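# Four arms move a box onto the open hive

## Task

Take the box that sits on top of the closed hive and place it, well aligned, on the open hive so it covers that hive's jars. Every jar must end up in its original spot, and nothing may drop freely by more than a few centimetres. The arm bases are fixed at (metres, with heading in degrees counter-clockwise from +x): arm1 at x=-0.27 y=-0.68 z=+1.16 heading +18; arm2 at x=-0.29 y=-0.16 z=+1.15 heading -7; arm3 at x=+0.92 y=-0.03 z=+1.12 heading -173; arm4 at x=+0.25 y=+0.68 z=+1.19 heading -100. At the end every gripper must release and the arms must back away; the result only counts if it stays put with no robot holding it.

## Robot and tools

Setup. There are four identical i2rt Big YAM arms, named arm1, arm2, arm3 and arm4. Each has six joints, a two-finger gripper and a wrist camera. Two fixed room cameras, cam_high and cam_low, also watch the scene. Positions are in one shared world frame with its origin on the floor and +z pointing up. The hand point is midway between the fingertips. The hand's z axis runs along the fingers, and the fingers open and close along its y axis. A hand can reach about 1.0 m from its joint1 axis. With joints 1 and 6 at 0 and the hand level and pointing forward, the wrist camera sits on top of the hand and looks toward the fingertips. Now and then a loose object may get a short push from outside.

execute_actions. Its argument actions is a list that holds one action, or none at all. An empty list only returns state and images. An action is an object keyed by arm name. Under each arm goes a joints object that maps joint names to absolute targets; these are not offsets. The joint names and their ranges are:
- joint1_rad, -2.879 to 2.879 rad. It turns the whole arm about its base. Positive is counter-clockwise seen from above, and 0 points the way the base faces.
- joint2_rad, 0 to 3.141 rad. This is the shoulder. At 0 the upper arm lies roughly level, pointing backward; larger values raise it and then bring it forward.
- joint3_rad, 0 to 3.019 rad. This is the elbow. At 0 the forearm is folded against the upper arm; larger values open it.
- joint4_rad, -1.692 to 1.57 rad. Hand pitch; positive tilts the fingers up.
- joint5_rad, -1.57 to 1.57 rad. Sideways hand swing; positive goes to the arm's right.
- joint6_rad, -2.094 to 2.094 rad. Hand roll; positive is clockwise when viewed from behind the hand.
- gripper_m, 0 to 0.093 m. This is the fingertip gap. Each finger pad pushes with roughly 50 to 62 N at most, and some grippers are weaker.
The tolerances for counting a joint as done are ±0.045, ±0.14, ±0.09, ±0.055, ±0.03 and ±0.035 rad for joints 1 to 6, and ±0.003 m for the gripper. Joints you leave out keep their earlier targets and may still be pushing toward them. All motions in an action start together, but each joint moves at its own speed, so the path between postures can swing wide. An action runs for at most 15 s. If a key is unknown or a value is out of range, the whole call is rejected and nothing moves.

The optional cameras argument lists which images come back: arm1_cam_wrist, arm2_cam_wrist, arm3_cam_wrist, arm4_cam_wrist, cam_high, cam_low, or all. Leaving it out, passing null or passing ["all"] gives every camera; [] gives none. The pictures line names the images in order.

wait: seconds, from 0 to 10. It sends no command and returns the same state and images as an empty action.

zoom_image: camera plus region [x0, y0, x1, y1] in pixels, with the origin at the top-left and a maximum size of 504 by 504. It enlarges part of that camera's latest full image.

finished_scene: scene is the number of the scene being closed. It is final, and its result reports whether the goal was met.

Reading results. joint_positions shows the actual joint values. joint_status says how each commanded motion ended:
- off_target: the joint stopped short and may still be pushing.
- contact_stop or time_out: the joint holds where it stopped. A joint that timed out may keep a target up to 0.375, 0.375, 0.113, 0.225, 0.075 and 0.3 rad away (joints 1 to 6) and keep pushing. It may move on its own if the way clears. To relieve it, send its reported position back as the target.
- not_followed: the arm's targets were withheld by a collision guard, and a joint command not followed line usually gives the cause. The gripper part still runs. The withheld targets may be retried on later actions.
The on_its_own section covers what the call did not command; held at there means the target being held, not the actual position. Joint torques are listed per arm joint. They are noisy, offset and scaled per unit, and are not zero in free air, so read them with care. A very small change in target may not move a joint at all. A joint carrying a load can sink slowly.

Hazards. An arm does not stop when it touches something; it keeps pushing and can push hard. A hard press between two robots fails the task and ends the run, and hard hits can do the same. The self- and inter-arm check may react too late, and it ignores fingers, gripper housings and wrist cameras. The state never reports robot-robot contact, but objects touching robots do not count. Steady loads heat motors, even during thinking time. From 85 °C a MOTOR HOT line appears. At 100 °C the arm goes limp and drops what it holds, an OVER-TEMPERATURE FAULT line appears, and unfinished keys read limit_stop_at_motor_heat. Resend those targets after the motor cools. While the model is thinking the robots hold their last command. If one call reports a stop, the later calls in the same reply are skipped.

Avoid knocking anything out of the work area or onto the floor. Avoid drops, slips, slams and hard pushes. Keep the moves short and efficient. Finish by opening the grippers and moving the arms clear.

Each tool is called by a JSON object that holds its "api" and its "payload".

## Session

I'll start by looking at the current state.

{"api": "execute_actions", "payload": {"actions": []}}

Scene clock: 0.00 s.
Joint torques (N m, as the arm reports them, + toward a larger angle): no reading
arm1.joint_positions: joint1_rad=-0.547 joint2_rad=+0.657 joint3_rad=+1.386 joint4_rad=-1.470 joint5_rad=+0.066 joint6_rad=+0.190 gripper_m=+0.095
arm1.joint_status: not commanded
arm1.hand: x=-0.0563 y=-0.7458 z=+1.6609 quat_wxyz=(-0.405, -0.204, -0.890, +0.035) (m; scene frame)
arm2.joint_positions: joint1_rad=-0.221 joint2_rad=+0.455 joint3_rad=+1.389 joint4_rad=-1.547 joint5_rad=-0.279 joint6_rad=+0.453 gripper_m=+0.095
arm2.joint_status: not commanded
arm2.hand: x=-0.1500 y=-0.1628 z=+1.6807 quat_wxyz=(-0.446, -0.288, -0.834, -0.150) (m; scene frame)
arm3.joint_positions: joint1_rad=-0.446 joint2_rad=+0.609 joint3_rad=+1.379 joint4_rad=-1.198 joint5_rad=-0.077 joint6_rad=-0.426 gripper_m=+0.094
arm3.joint_status: not commanded
arm3.hand: x=+0.6767 y=+0.0280 z=+1.6791 quat_wxyz=(+0.171, -0.841, -0.066, +0.509) (m; scene frame)
arm4.joint_positions: joint1_rad=-0.447 joint2_rad=+0.626 joint3_rad=+1.312 joint4_rad=-1.445 joint5_rad=-0.036 joint6_rad=+0.365 gripper_m=+0.095
arm4.joint_status: not commanded
arm4.hand: x=+0.1245 y=+0.4945 z=+1.6702 quat_wxyz=(-0.259, -0.877, -0.268, +0.304) (m; scene frame)
pictures: arm1_cam_wrist, arm2_cam_wrist, arm3_cam_wrist, arm4_cam_wrist, cam_high, cam_low
Images, in order (width x height): arm1_cam_wrist 896x504, arm2_cam_wrist 896x504, arm3_cam_wrist 896x504, arm4_cam_wrist 896x504, cam_high 896x504, cam_low 896x504.

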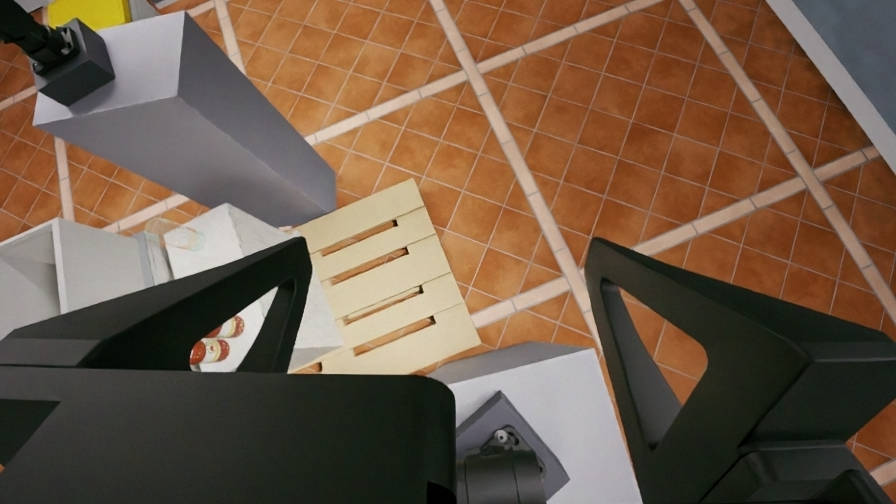

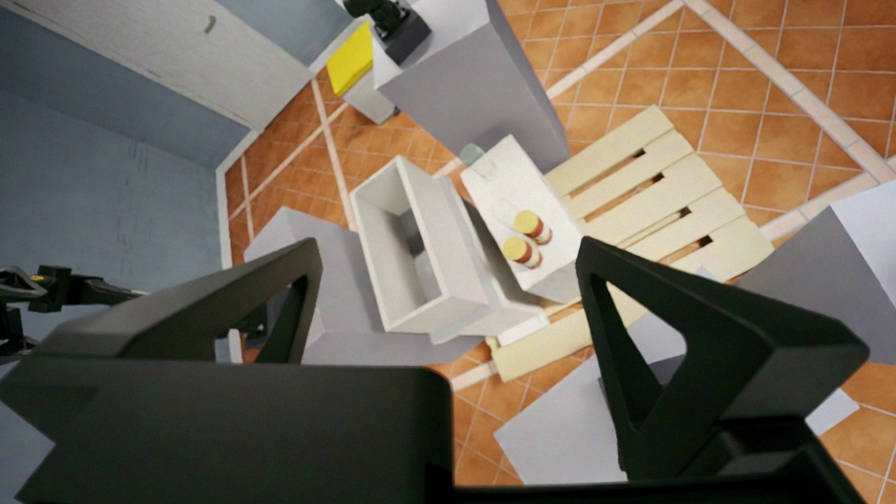

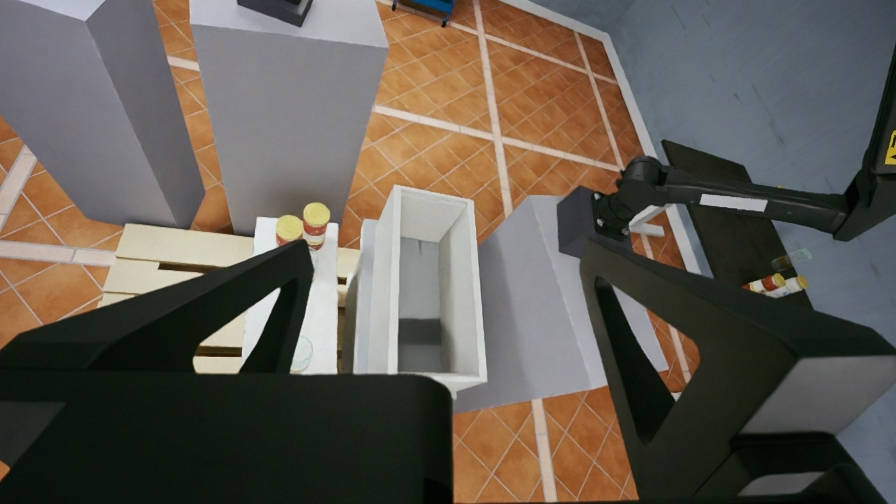

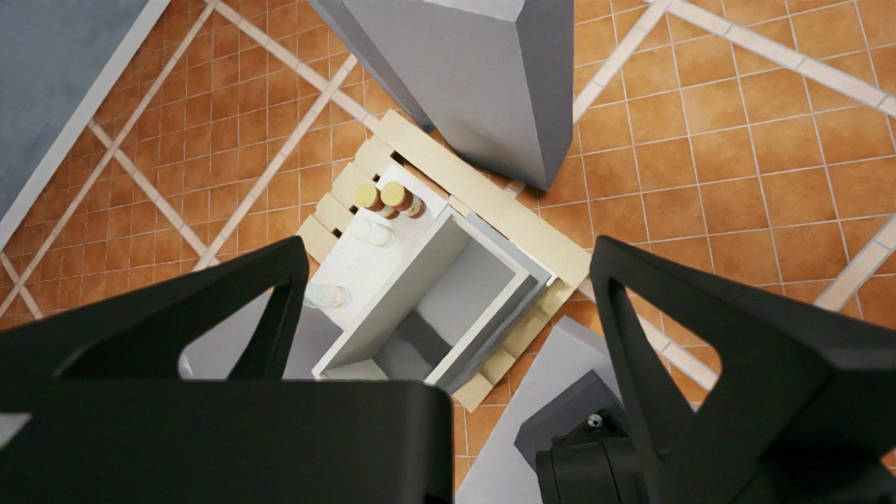

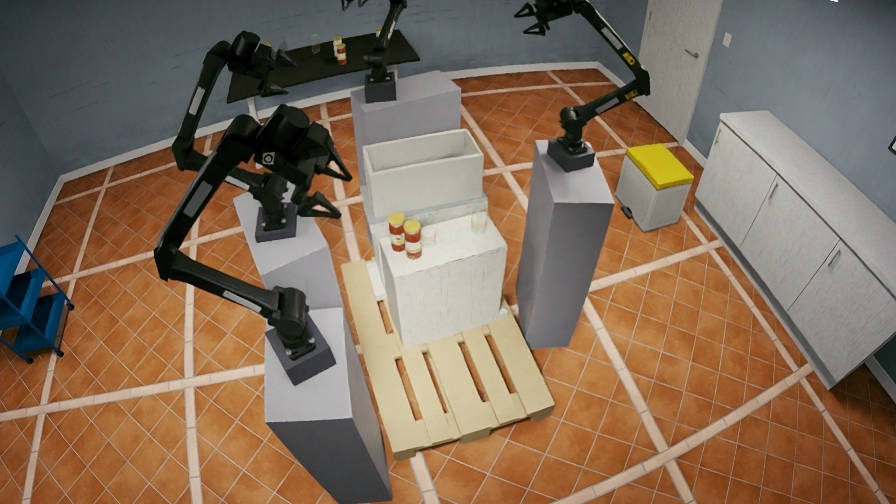

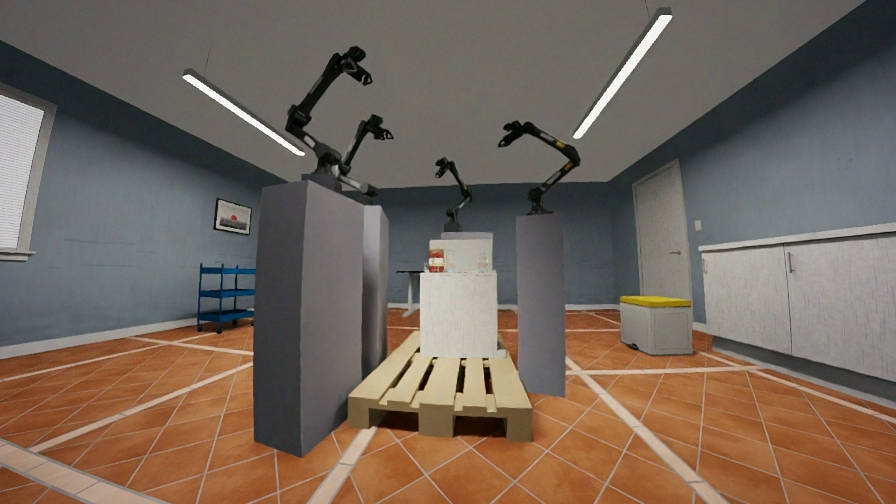

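{"api": "zoom_image", "payload": {"camera": "cam_high", "region": [320, 100, 560, 360]}}

{"api": "zoom_image", "payload": {"camera": "cam_low", "region": [380, 200, 540, 380]}}

{"api": "zoom_image", "payload": {"camera": "arm2_cam_wrist", "region": [320, 110, 620, 370]}}

Region (320, 100, 560, 360) of cam_high's 896x504 image, scaled by 1.938, with more detail than that image has; it fills the left 465 columns of this view, and the rest is white.

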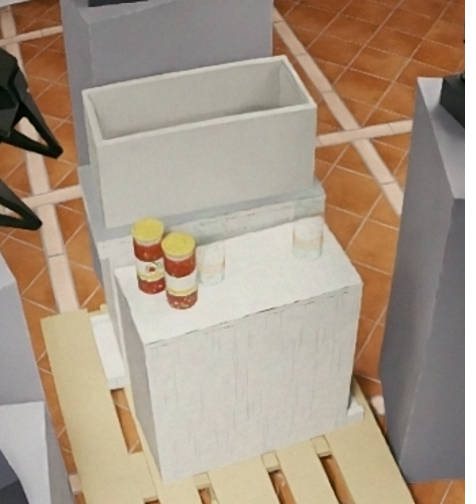

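Region (380, 200, 540, 380) of cam_low's 896x504 image, scaled by 2.800, with more detail than that image has.

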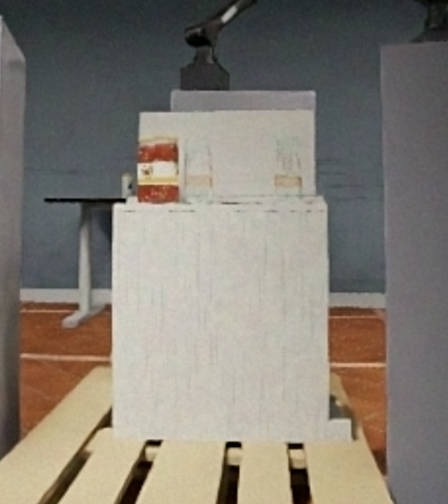

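Region (320, 110, 620, 370) of arm2_cam_wrist's 896x504 image, scaled by 1.680, with more detail than that image has; it fills the top 437 rows of this view, and the rest is white.

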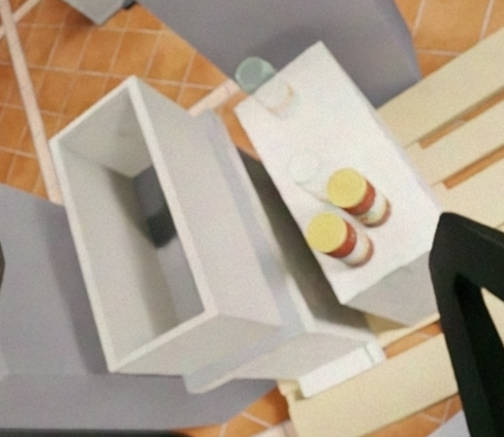

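{"api": "execute_actions", "payload": {"actions": [{"arm1":{"joints":{"joint1_rad":0.1,"joint2_rad":1.7,"joint3_rad":1.8,"joint4_rad":-1.67,"joint5_rad":0,"joint6_rad":0}},"arm2":{"joints":{"joint1_rad":0.3,"joint2_rad":1.4,"joint3_rad":1.3,"joint4_rad":-1.47,"joint5_rad":0,"joint6_rad":0}},"arm3":{"joints":{"joint1_rad":-0.3,"joint2_rad":1.2,"joint3_rad":1.2,"joint4_rad":-1.57,"joint5_rad":0,"joint6_rad":0}},"arm4":{"joints":{"joint1_rad":0,"joint2_rad":1.0,"joint3_rad":1.1,"joint4_rad":-1.67,"joint5_rad":0,"joint6_rad":0}}}]}}

Scene clock: 15.60 s.
Joint torques (N m, as the arm reports them, + toward a larger angle): arm1=[ -0.93 -17.58  11.02   0.11  -0.07  -0.12] | arm2=[ 0.12 -9.83 10.02  1.29  0.01 -0.03] | arm3=[-0.07 -7.03 10.05 -0.42  0.19  0.15] | arm4=[ 1.8  -6.24  9.6  -0.22 -0.03 -0.21]
arm1.joint_positions: joint1_rad=+0.102 joint2_rad=+1.724 joint3_rad=+1.773 joint4_rad=-1.662 joint5_rad=+0.001 joint6_rad=+0.010 gripper_m=+0.095
arm1.joint_status: all done
arm1.hand: x=+0.1976 y=-0.4700 z=+1.4277 quat_wxyz=(+0.016, +0.204, -0.979, +0.003) (m; scene frame)
arm2.joint_positions: joint1_rad=+0.298 joint2_rad=+1.410 joint3_rad=+1.297 joint4_rad=-1.481 joint5_rad=-0.003 joint6_rad=+0.014 gripper_m=+0.095
arm2.joint_status: all done
arm2.hand: x=+0.1033 y=-0.0903 z=+1.3798 quat_wxyz=(+0.013, +0.077, -0.997, -0.006) (m; scene frame)
arm3.joint_positions: joint1_rad=-0.302 joint2_rad=+1.202 joint3_rad=+1.186 joint4_rad=-1.554 joint5_rad=-0.005 joint6_rad=-0.016 gripper_m=+0.094
arm3.joint_status: all done
arm3.hand: x=+0.5940 y=+0.0224 z=+1.3673 quat_wxyz=(+0.002, -0.997, +0.082, -0.006) (m; scene frame)
arm4.joint_positions: joint1_rad=-0.002 joint2_rad=+1.012 joint3_rad=+1.081 joint4_rad=-1.663 joint5_rad=+0.001 joint6_rad=+0.017 gripper_m=+0.095
arm4.joint_status: all done
arm4.hand: x=+0.2080 y=+0.4313 z=+1.4586 quat_wxyz=(+0.004, -0.773, -0.635, -0.006) (m; scene frame)
pictures: arm1_cam_wrist, arm2_cam_wrist, arm3_cam_wrist, arm4_cam_wrist, cam_high, cam_low
Images, in order (width x height): arm1_cam_wrist 896x504, arm2_cam_wrist 896x504, arm3_cam_wrist 896x504, arm4_cam_wrist 896x504, cam_high 896x504, cam_low 896x504.

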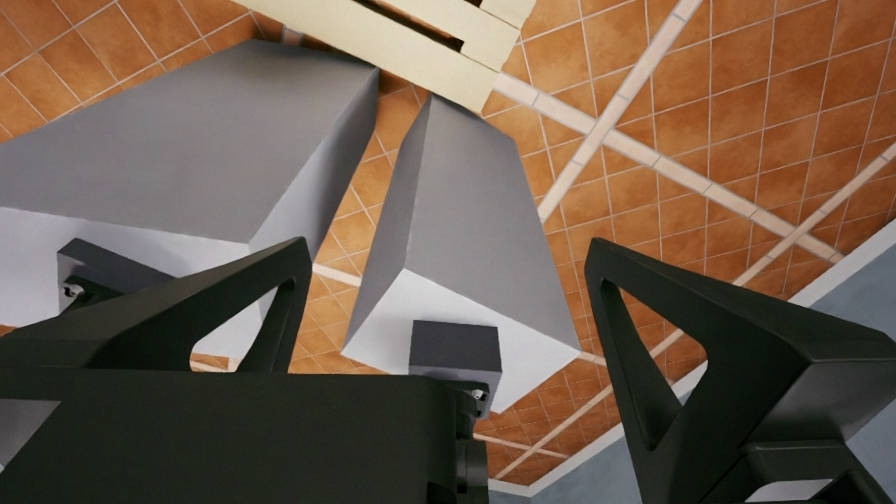

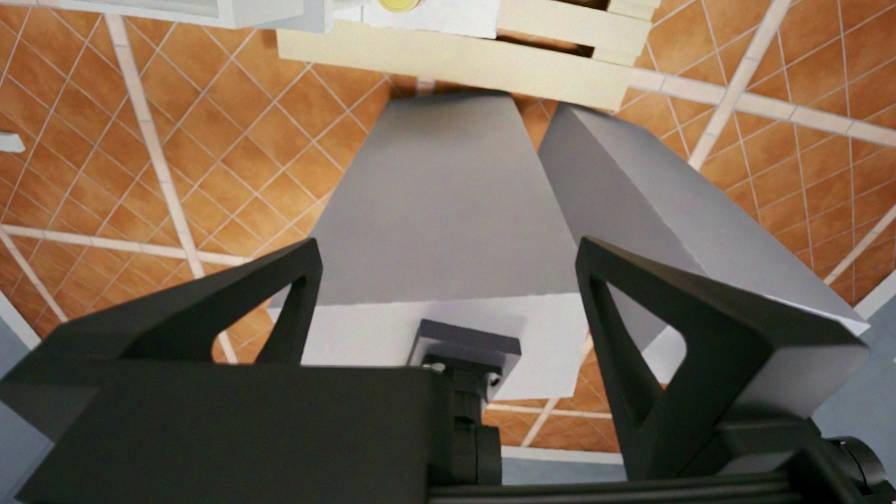

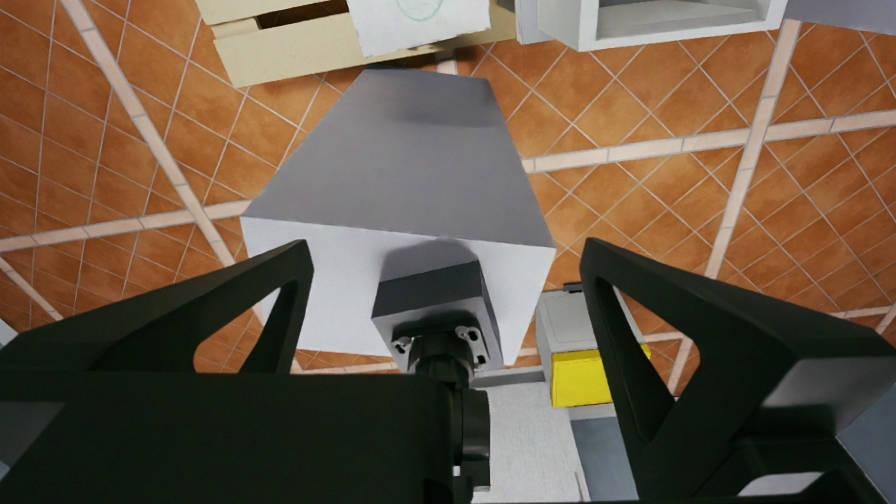

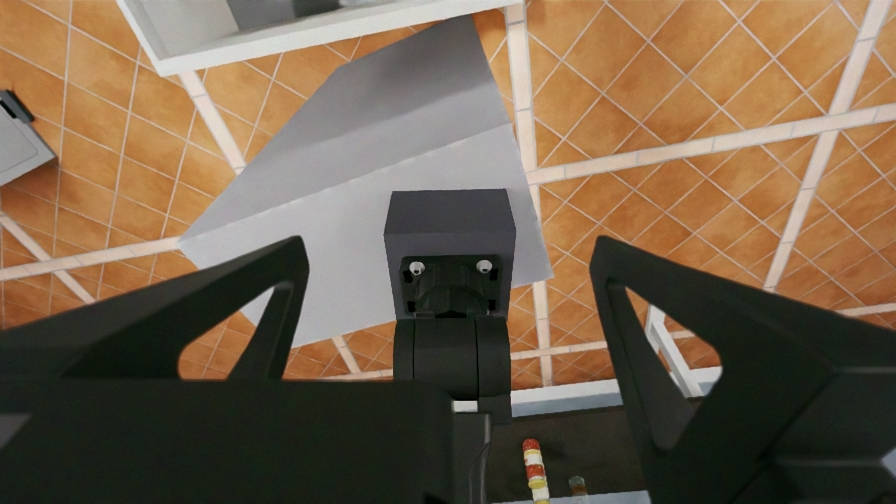

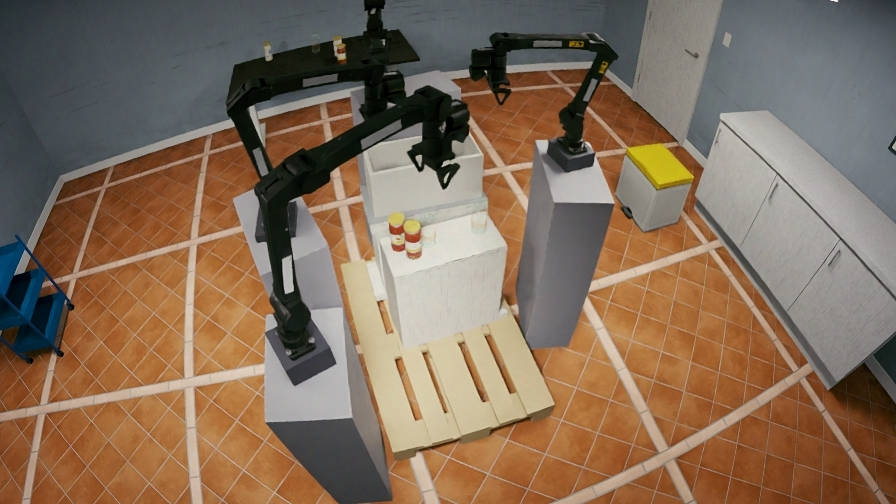

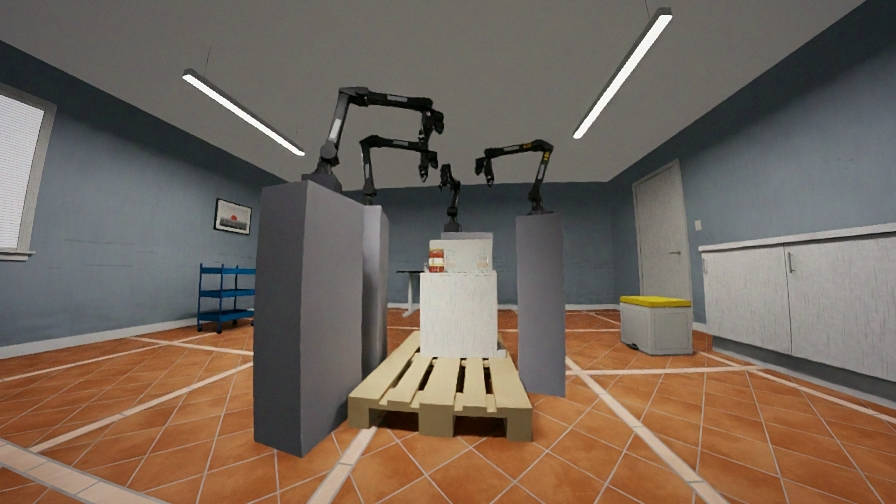

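{"api": "execute_actions", "payload": {"actions": [{"arm1":{"joints":{"joint1_rad":0.3,"joint2_rad":0.9,"joint3_rad":1.5,"joint4_rad":-1.45}},"arm2":{"joints":{"joint1_rad":0.987,"joint2_rad":1.955,"joint3_rad":1.566,"joint4_rad":-1.182,"joint5_rad":0,"joint6_rad":-0.706}},"arm3":{"joints":{"joint1_rad":-0.874,"joint2_rad":1.631,"joint3_rad":1.231,"joint4_rad":-1.17,"joint5_rad":0,"joint6_rad":0.839}},"arm4":{"joints":{"joint1_rad":0.2,"joint2_rad":0.626,"joint3_rad":1.312,"joint4_rad":-1.445}}}]}}

Scene clock: 40.63 s.
Joint torques (N m, as the arm reports them, + toward a larger angle): arm1=[-1.53 -1.16  9.22  1.61  0.01 -0.1 ] | arm2=[  0.04 -16.61  11.58   1.08  -0.1   -0.07] | arm3=[ -0.08 -13.45   9.97   0.75   0.15   0.15] | arm4=[ 1.83  0.52  7.75  1.65 -0.03 -0.21]
arm1.joint_positions: joint1_rad=+0.309 joint2_rad=+0.896 joint3_rad=+1.490 joint4_rad=-1.459 joint5_rad=-0.002 joint6_rad=+0.008 gripper_m=+0.095
arm1.joint_status: all done
arm1.hand: x=-0.0225 y=-0.4978 z=+1.6531 quat_wxyz=(-0.332, +0.286, -0.892, -0.110) (m; scene frame)
arm2.joint_positions: joint1_rad=+0.988 joint2_rad=+1.978 joint3_rad=+1.538 joint4_rad=-1.188 joint5_rad=-0.001 joint6_rad=-0.692 gripper_m=+0.095
arm2.joint_status: all done
arm2.hand: x=+0.0763 y=+0.2719 z=+1.2004 quat_wxyz=(+0.026, +0.699, -0.714, -0.003) (m; scene frame)
arm3.joint_positions: joint1_rad=-0.878 joint2_rad=+1.642 joint3_rad=+1.204 joint4_rad=-1.185 joint5_rad=-0.001 joint6_rad=+0.823 gripper_m=+0.094
arm3.joint_status: all done
arm3.hand: x=+0.5949 y=+0.2734 z=+1.2091 quat_wxyz=(+0.007, -0.703, +0.710, -0.028) (m; scene frame)
arm4.joint_positions: joint1_rad=+0.198 joint2_rad=+0.622 joint3_rad=+1.306 joint4_rad=-1.454 joint5_rad=+0.000 joint6_rad=+0.015 gripper_m=+0.095
arm4.joint_status: all done
arm4.hand: x=+0.2577 y=+0.4572 z=+1.6673 quat_wxyz=(-0.285, -0.648, -0.651, +0.274) (m; scene frame)
pictures: arm1_cam_wrist, arm2_cam_wrist, arm3_cam_wrist, arm4_cam_wrist, cam_high, cam_low
Images, in order (width x height): arm1_cam_wrist 896x504, arm2_cam_wrist 896x504, arm3_cam_wrist 896x504, arm4_cam_wrist 896x504, cam_high 896x504, cam_low 896x504.

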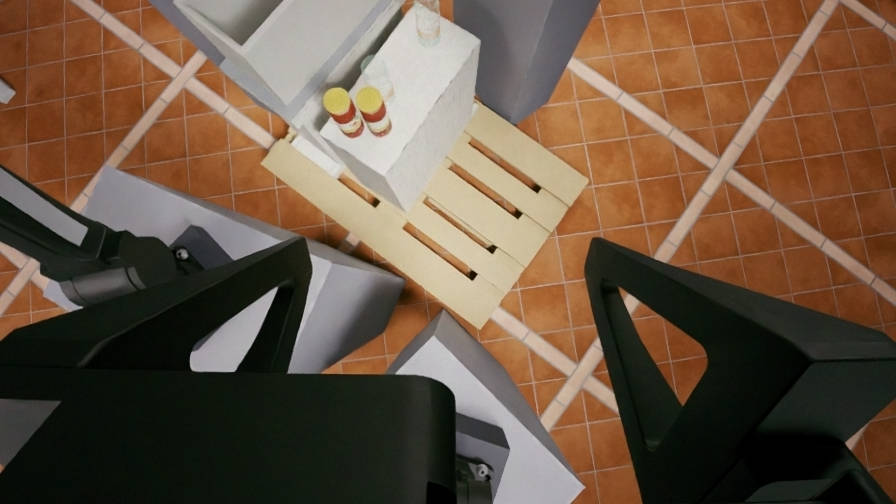

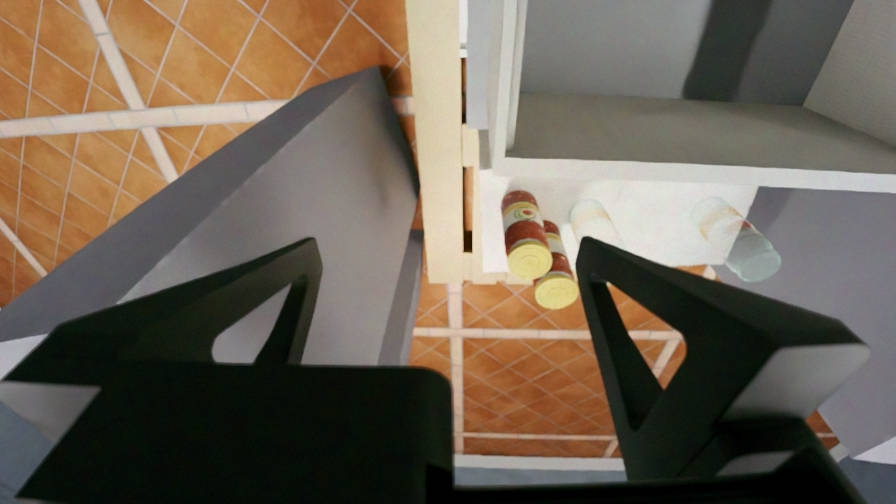

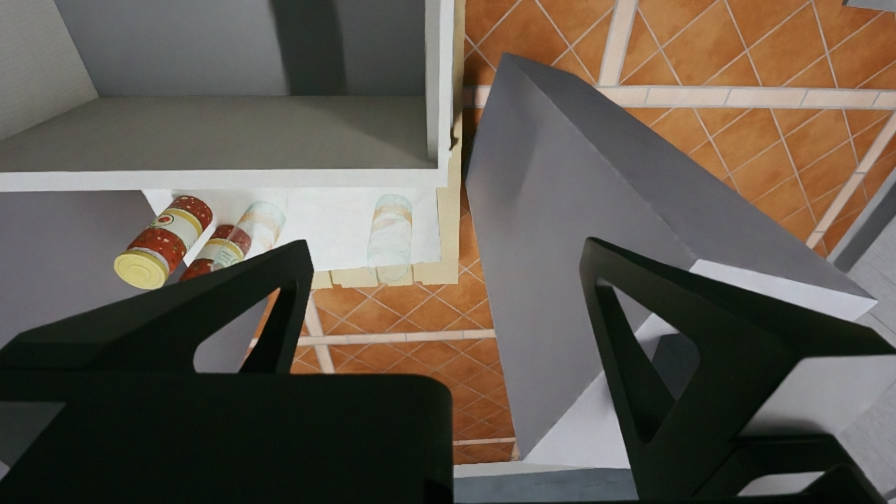

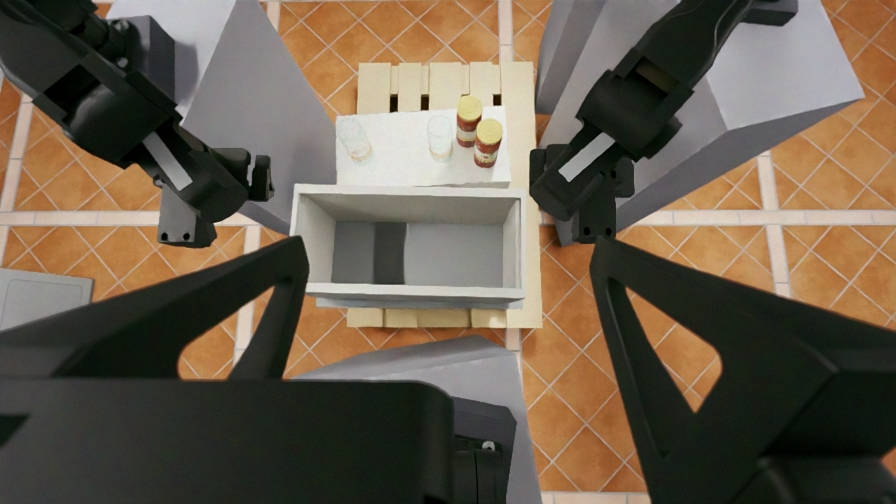

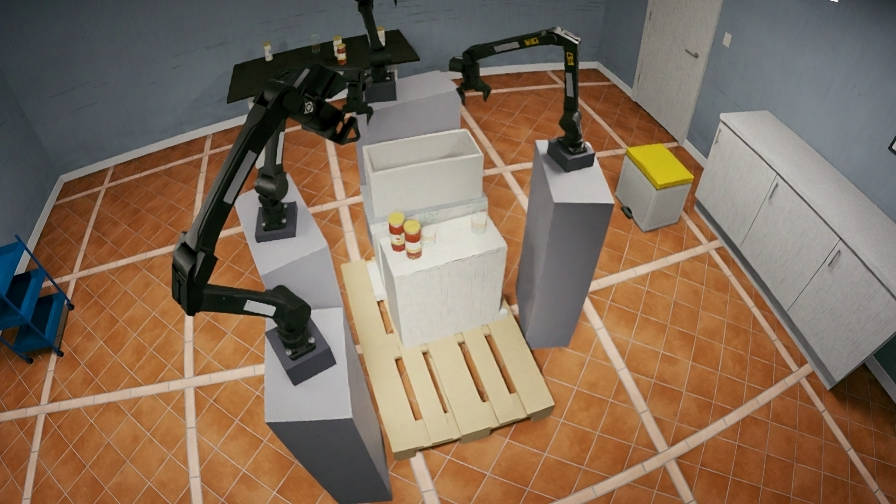

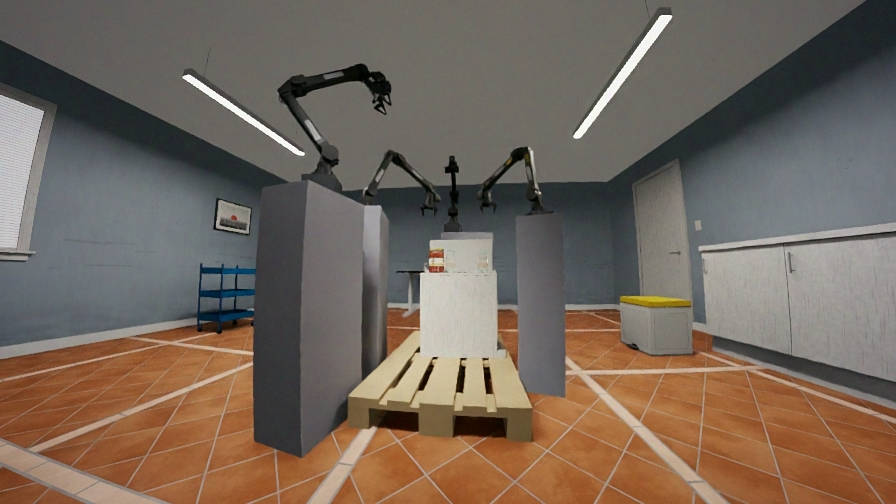

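{"api": "execute_actions", "payload": {"actions": [{"arm2":{"joints":{"joint1_rad":0.999,"joint2_rad":2.181,"joint3_rad":1.66,"joint4_rad":-0.992,"joint6_rad":-0.692}},"arm3":{"joints":{"joint1_rad":-0.943,"joint2_rad":1.828,"joint3_rad":1.176,"joint4_rad":-0.866,"joint6_rad":0.74}}}], "cameras": ["arm2_cam_wrist","arm3_cam_wrist","cam_high","cam_low"]}}

Scene clock: 53.70 s.
Joint torques (N m, as the arm reports them, + toward a larger angle): arm1=[-1.47 -1.33  9.22  1.79  0.01 -0.07] | arm2=[  0.73 -18.49  11.26   1.41  -0.12   0.09] | arm3=[  0.12 -14.94   7.72   0.99   0.15  -0.17] | arm4=[ 1.9   0.6   7.75  1.63 -0.03 -0.2 ]
arm1.joint_positions: joint1_rad=+0.309 joint2_rad=+0.896 joint3_rad=+1.490 joint4_rad=-1.459 joint5_rad=-0.002 joint6_rad=+0.008 gripper_m=+0.095
arm1.joint_status: not commanded
arm1.hand: x=-0.0225 y=-0.4978 z=+1.6531 quat_wxyz=(-0.332, +0.286, -0.892, -0.110) (m; scene frame)
arm2.joint_positions: joint1_rad=+0.988 joint2_rad=+2.207 joint3_rad=+1.631 joint4_rad=-1.007 joint5_rad=-0.001 joint6_rad=-0.693 gripper_m=+0.095
arm2.joint_status: all done
arm2.hand: x=+0.1105 y=+0.3130 z=+1.0982 quat_wxyz=(+0.004, +0.700, -0.714, -0.005) (m; scene frame)
arm3.joint_positions: joint1_rad=-0.949 joint2_rad=+1.838 joint3_rad=+1.166 joint4_rad=-0.884 joint5_rad=-0.001 joint6_rad=+0.756 gripper_m=+0.094
arm3.joint_status: all done
arm3.hand: x=+0.5918 y=+0.3264 z=+1.1076 quat_wxyz=(+0.007, -0.702, +0.712, +0.006) (m; scene frame)
arm4.joint_positions: joint1_rad=+0.198 joint2_rad=+0.622 joint3_rad=+1.306 joint4_rad=-1.454 joint5_rad=+0.000 joint6_rad=+0.015 gripper_m=+0.095
arm4.joint_status: not commanded
arm4.hand: x=+0.2577 y=+0.4572 z=+1.6673 quat_wxyz=(-0.285, -0.648, -0.651, +0.274) (m; scene frame)
pictures: arm2_cam_wrist, arm3_cam_wrist, cam_high, cam_low
Images, in order (width x height): arm2_cam_wrist 896x504, arm3_cam_wrist 896x504, cam_high 896x504, cam_low 896x504.

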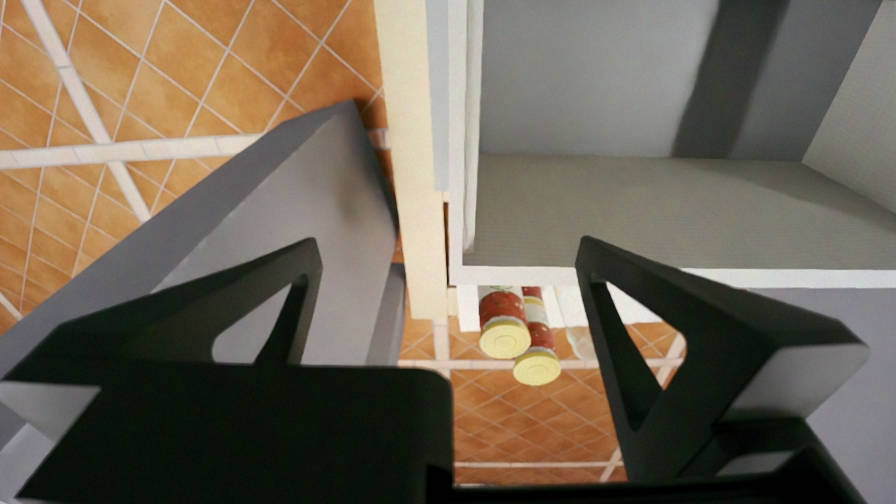

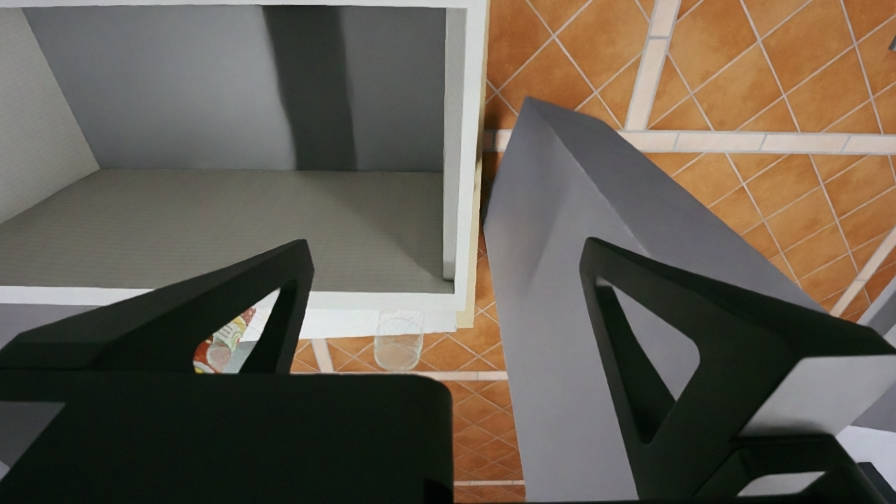

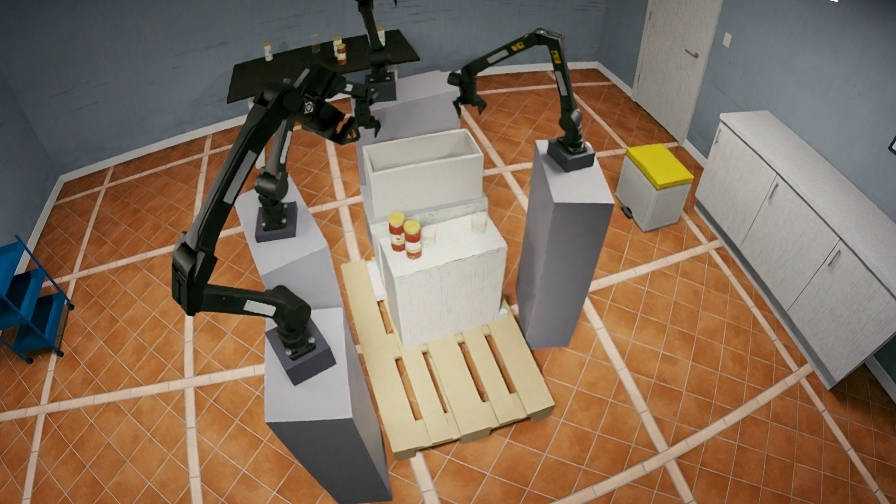

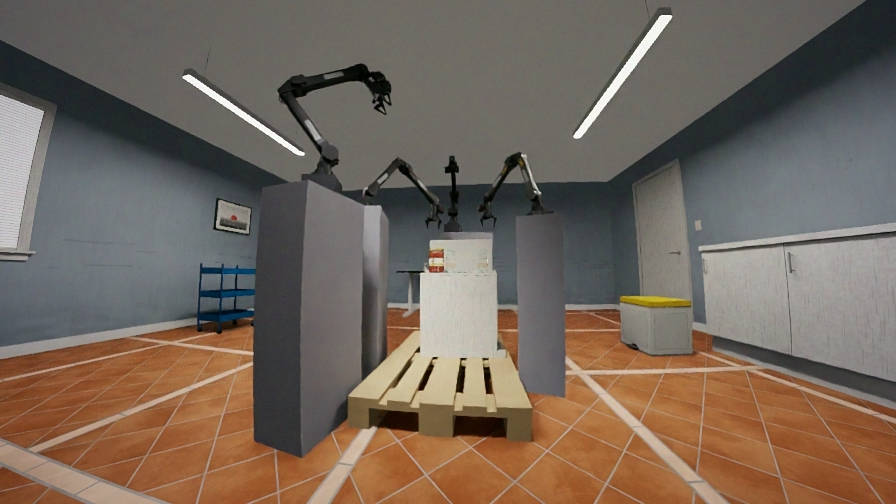

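{"api": "zoom_image", "payload": {"camera": "cam_low", "region": [410, 190, 510, 290]}}

Region (410, 190, 510, 290) of cam_low's 896x504 image, scaled by 5.040, with more detail than that image has.

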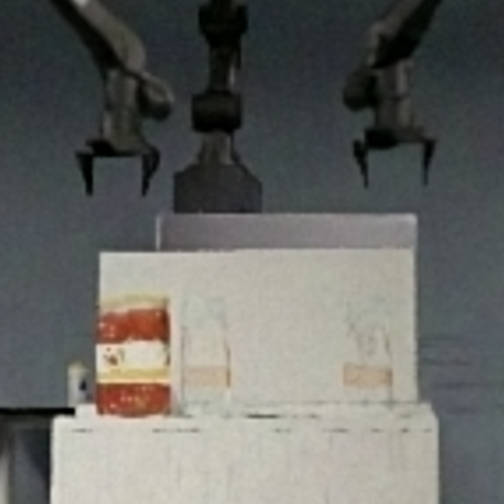

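{"api": "execute_actions", "payload": {"actions": [{"arm2":{"joints":{"joint1_rad":0.955,"joint2_rad":2.258,"joint3_rad":1.538,"joint4_rad":-0.798,"joint6_rad":-0.75}},"arm3":{"joints":{"joint1_rad":-0.903,"joint2_rad":1.93,"joint3_rad":1.028,"joint4_rad":-0.632,"joint6_rad":0.81}}}], "cameras": ["arm2_cam_wrist","arm3_cam_wrist","arm4_cam_wrist","cam_low"]}}

Scene clock: 66.27 s.
Joint torques (N m, as the arm reports them, + toward a larger angle): arm1=[-1.78 -1.2   9.33  1.73  0.01 -0.06] | arm2=[ -0.05 -17.51   7.78   1.56  -0.11  -0.04] | arm3=[ -0.6  -13.83   6.49   0.96   0.16   0.13] | arm4=[ 1.94  0.51  7.75  1.64 -0.02 -0.21]
arm1.joint_positions: joint1_rad=+0.309 joint2_rad=+0.896 joint3_rad=+1.490 joint4_rad=-1.459 joint5_rad=-0.002 joint6_rad=+0.008 gripper_m=+0.095
arm1.joint_status: not commanded
arm1.hand: x=-0.0225 y=-0.4978 z=+1.6531 quat_wxyz=(-0.332, +0.286, -0.892, -0.110) (m; scene frame)
arm2.joint_positions: joint1_rad=+0.959 joint2_rad=+2.272 joint3_rad=+1.537 joint4_rad=-0.814 joint5_rad=-0.001 joint6_rad=-0.736 gripper_m=+0.095
arm2.joint_status: all done
arm2.hand: x=+0.1157 y=+0.2928 z=+1.0311 quat_wxyz=(-0.013, +0.705, -0.709, -0.006) (m; scene frame)
arm3.joint_positions: joint1_rad=-0.899 joint2_rad=+1.935 joint3_rad=+1.014 joint4_rad=-0.650 joint5_rad=-0.001 joint6_rad=+0.794 gripper_m=+0.094
arm3.joint_status: all done
arm3.hand: x=+0.6028 y=+0.2829 z=+1.0233 quat_wxyz=(+0.007, -0.707, +0.708, -0.002) (m; scene frame)
arm4.joint_positions: joint1_rad=+0.198 joint2_rad=+0.622 joint3_rad=+1.306 joint4_rad=-1.454 joint5_rad=+0.000 joint6_rad=+0.015 gripper_m=+0.095
arm4.joint_status: not commanded
arm4.hand: x=+0.2577 y=+0.4572 z=+1.6673 quat_wxyz=(-0.285, -0.648, -0.651, +0.274) (m; scene frame)
pictures: arm2_cam_wrist, arm3_cam_wrist, arm4_cam_wrist, cam_low
Images, in order (width x height): arm2_cam_wrist 896x504, arm3_cam_wrist 896x504, arm4_cam_wrist 896x504, cam_low 896x504.

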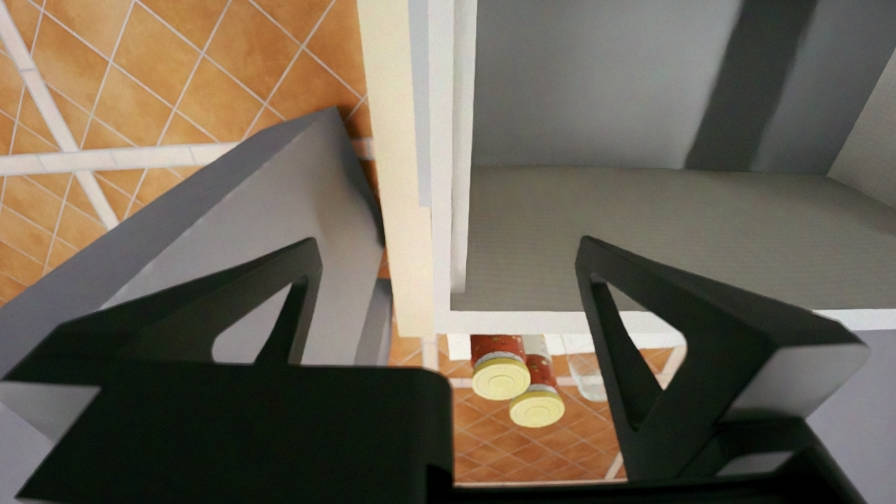

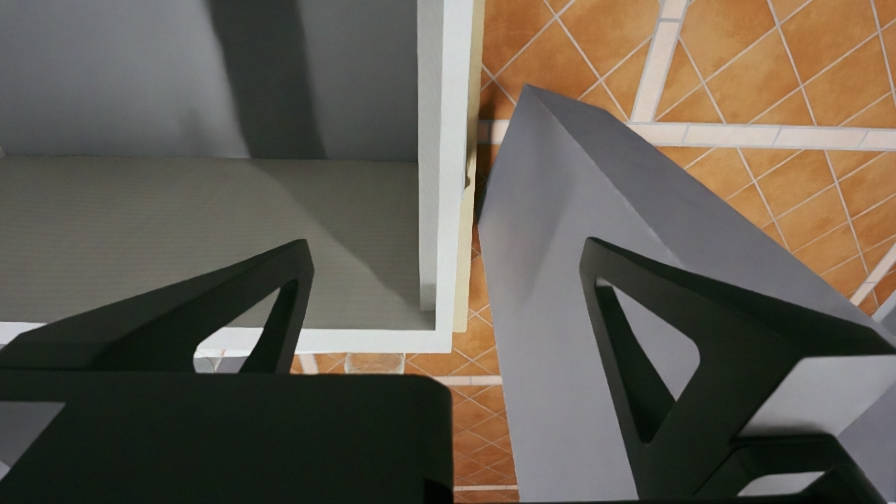

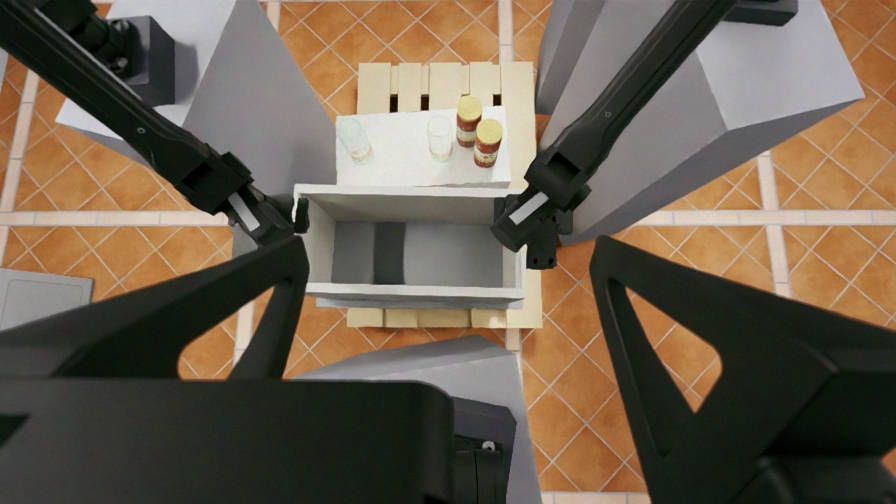

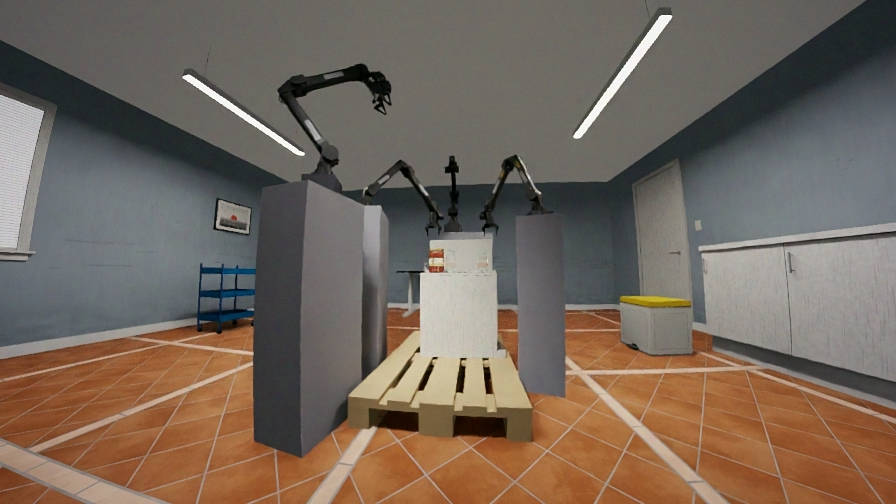

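{"api": "zoom_image", "payload": {"camera": "cam_low", "region": [410, 190, 510, 290]}}

{"api": "zoom_image", "payload": {"camera": "arm4_cam_wrist", "region": [270, 70, 570, 330]}}

Region (410, 190, 510, 290) of cam_low's 896x504 image, scaled by 5.040, with more detail than that image has.

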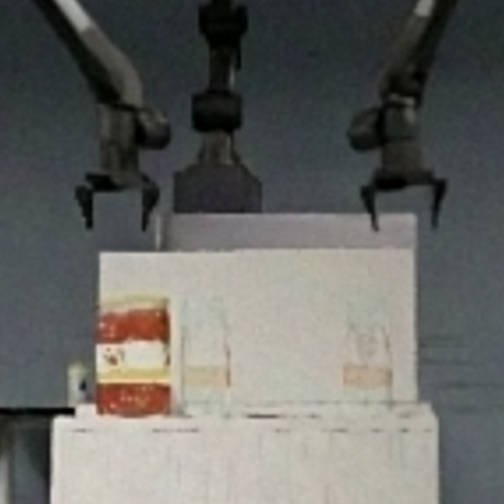

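Region (270, 70, 570, 330) of arm4_cam_wrist's 896x504 image, scaled by 1.680, with more detail than that image has; it fills the top 437 rows of this view, and the rest is white.

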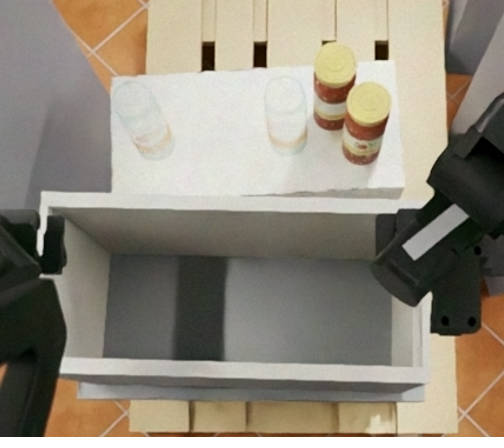

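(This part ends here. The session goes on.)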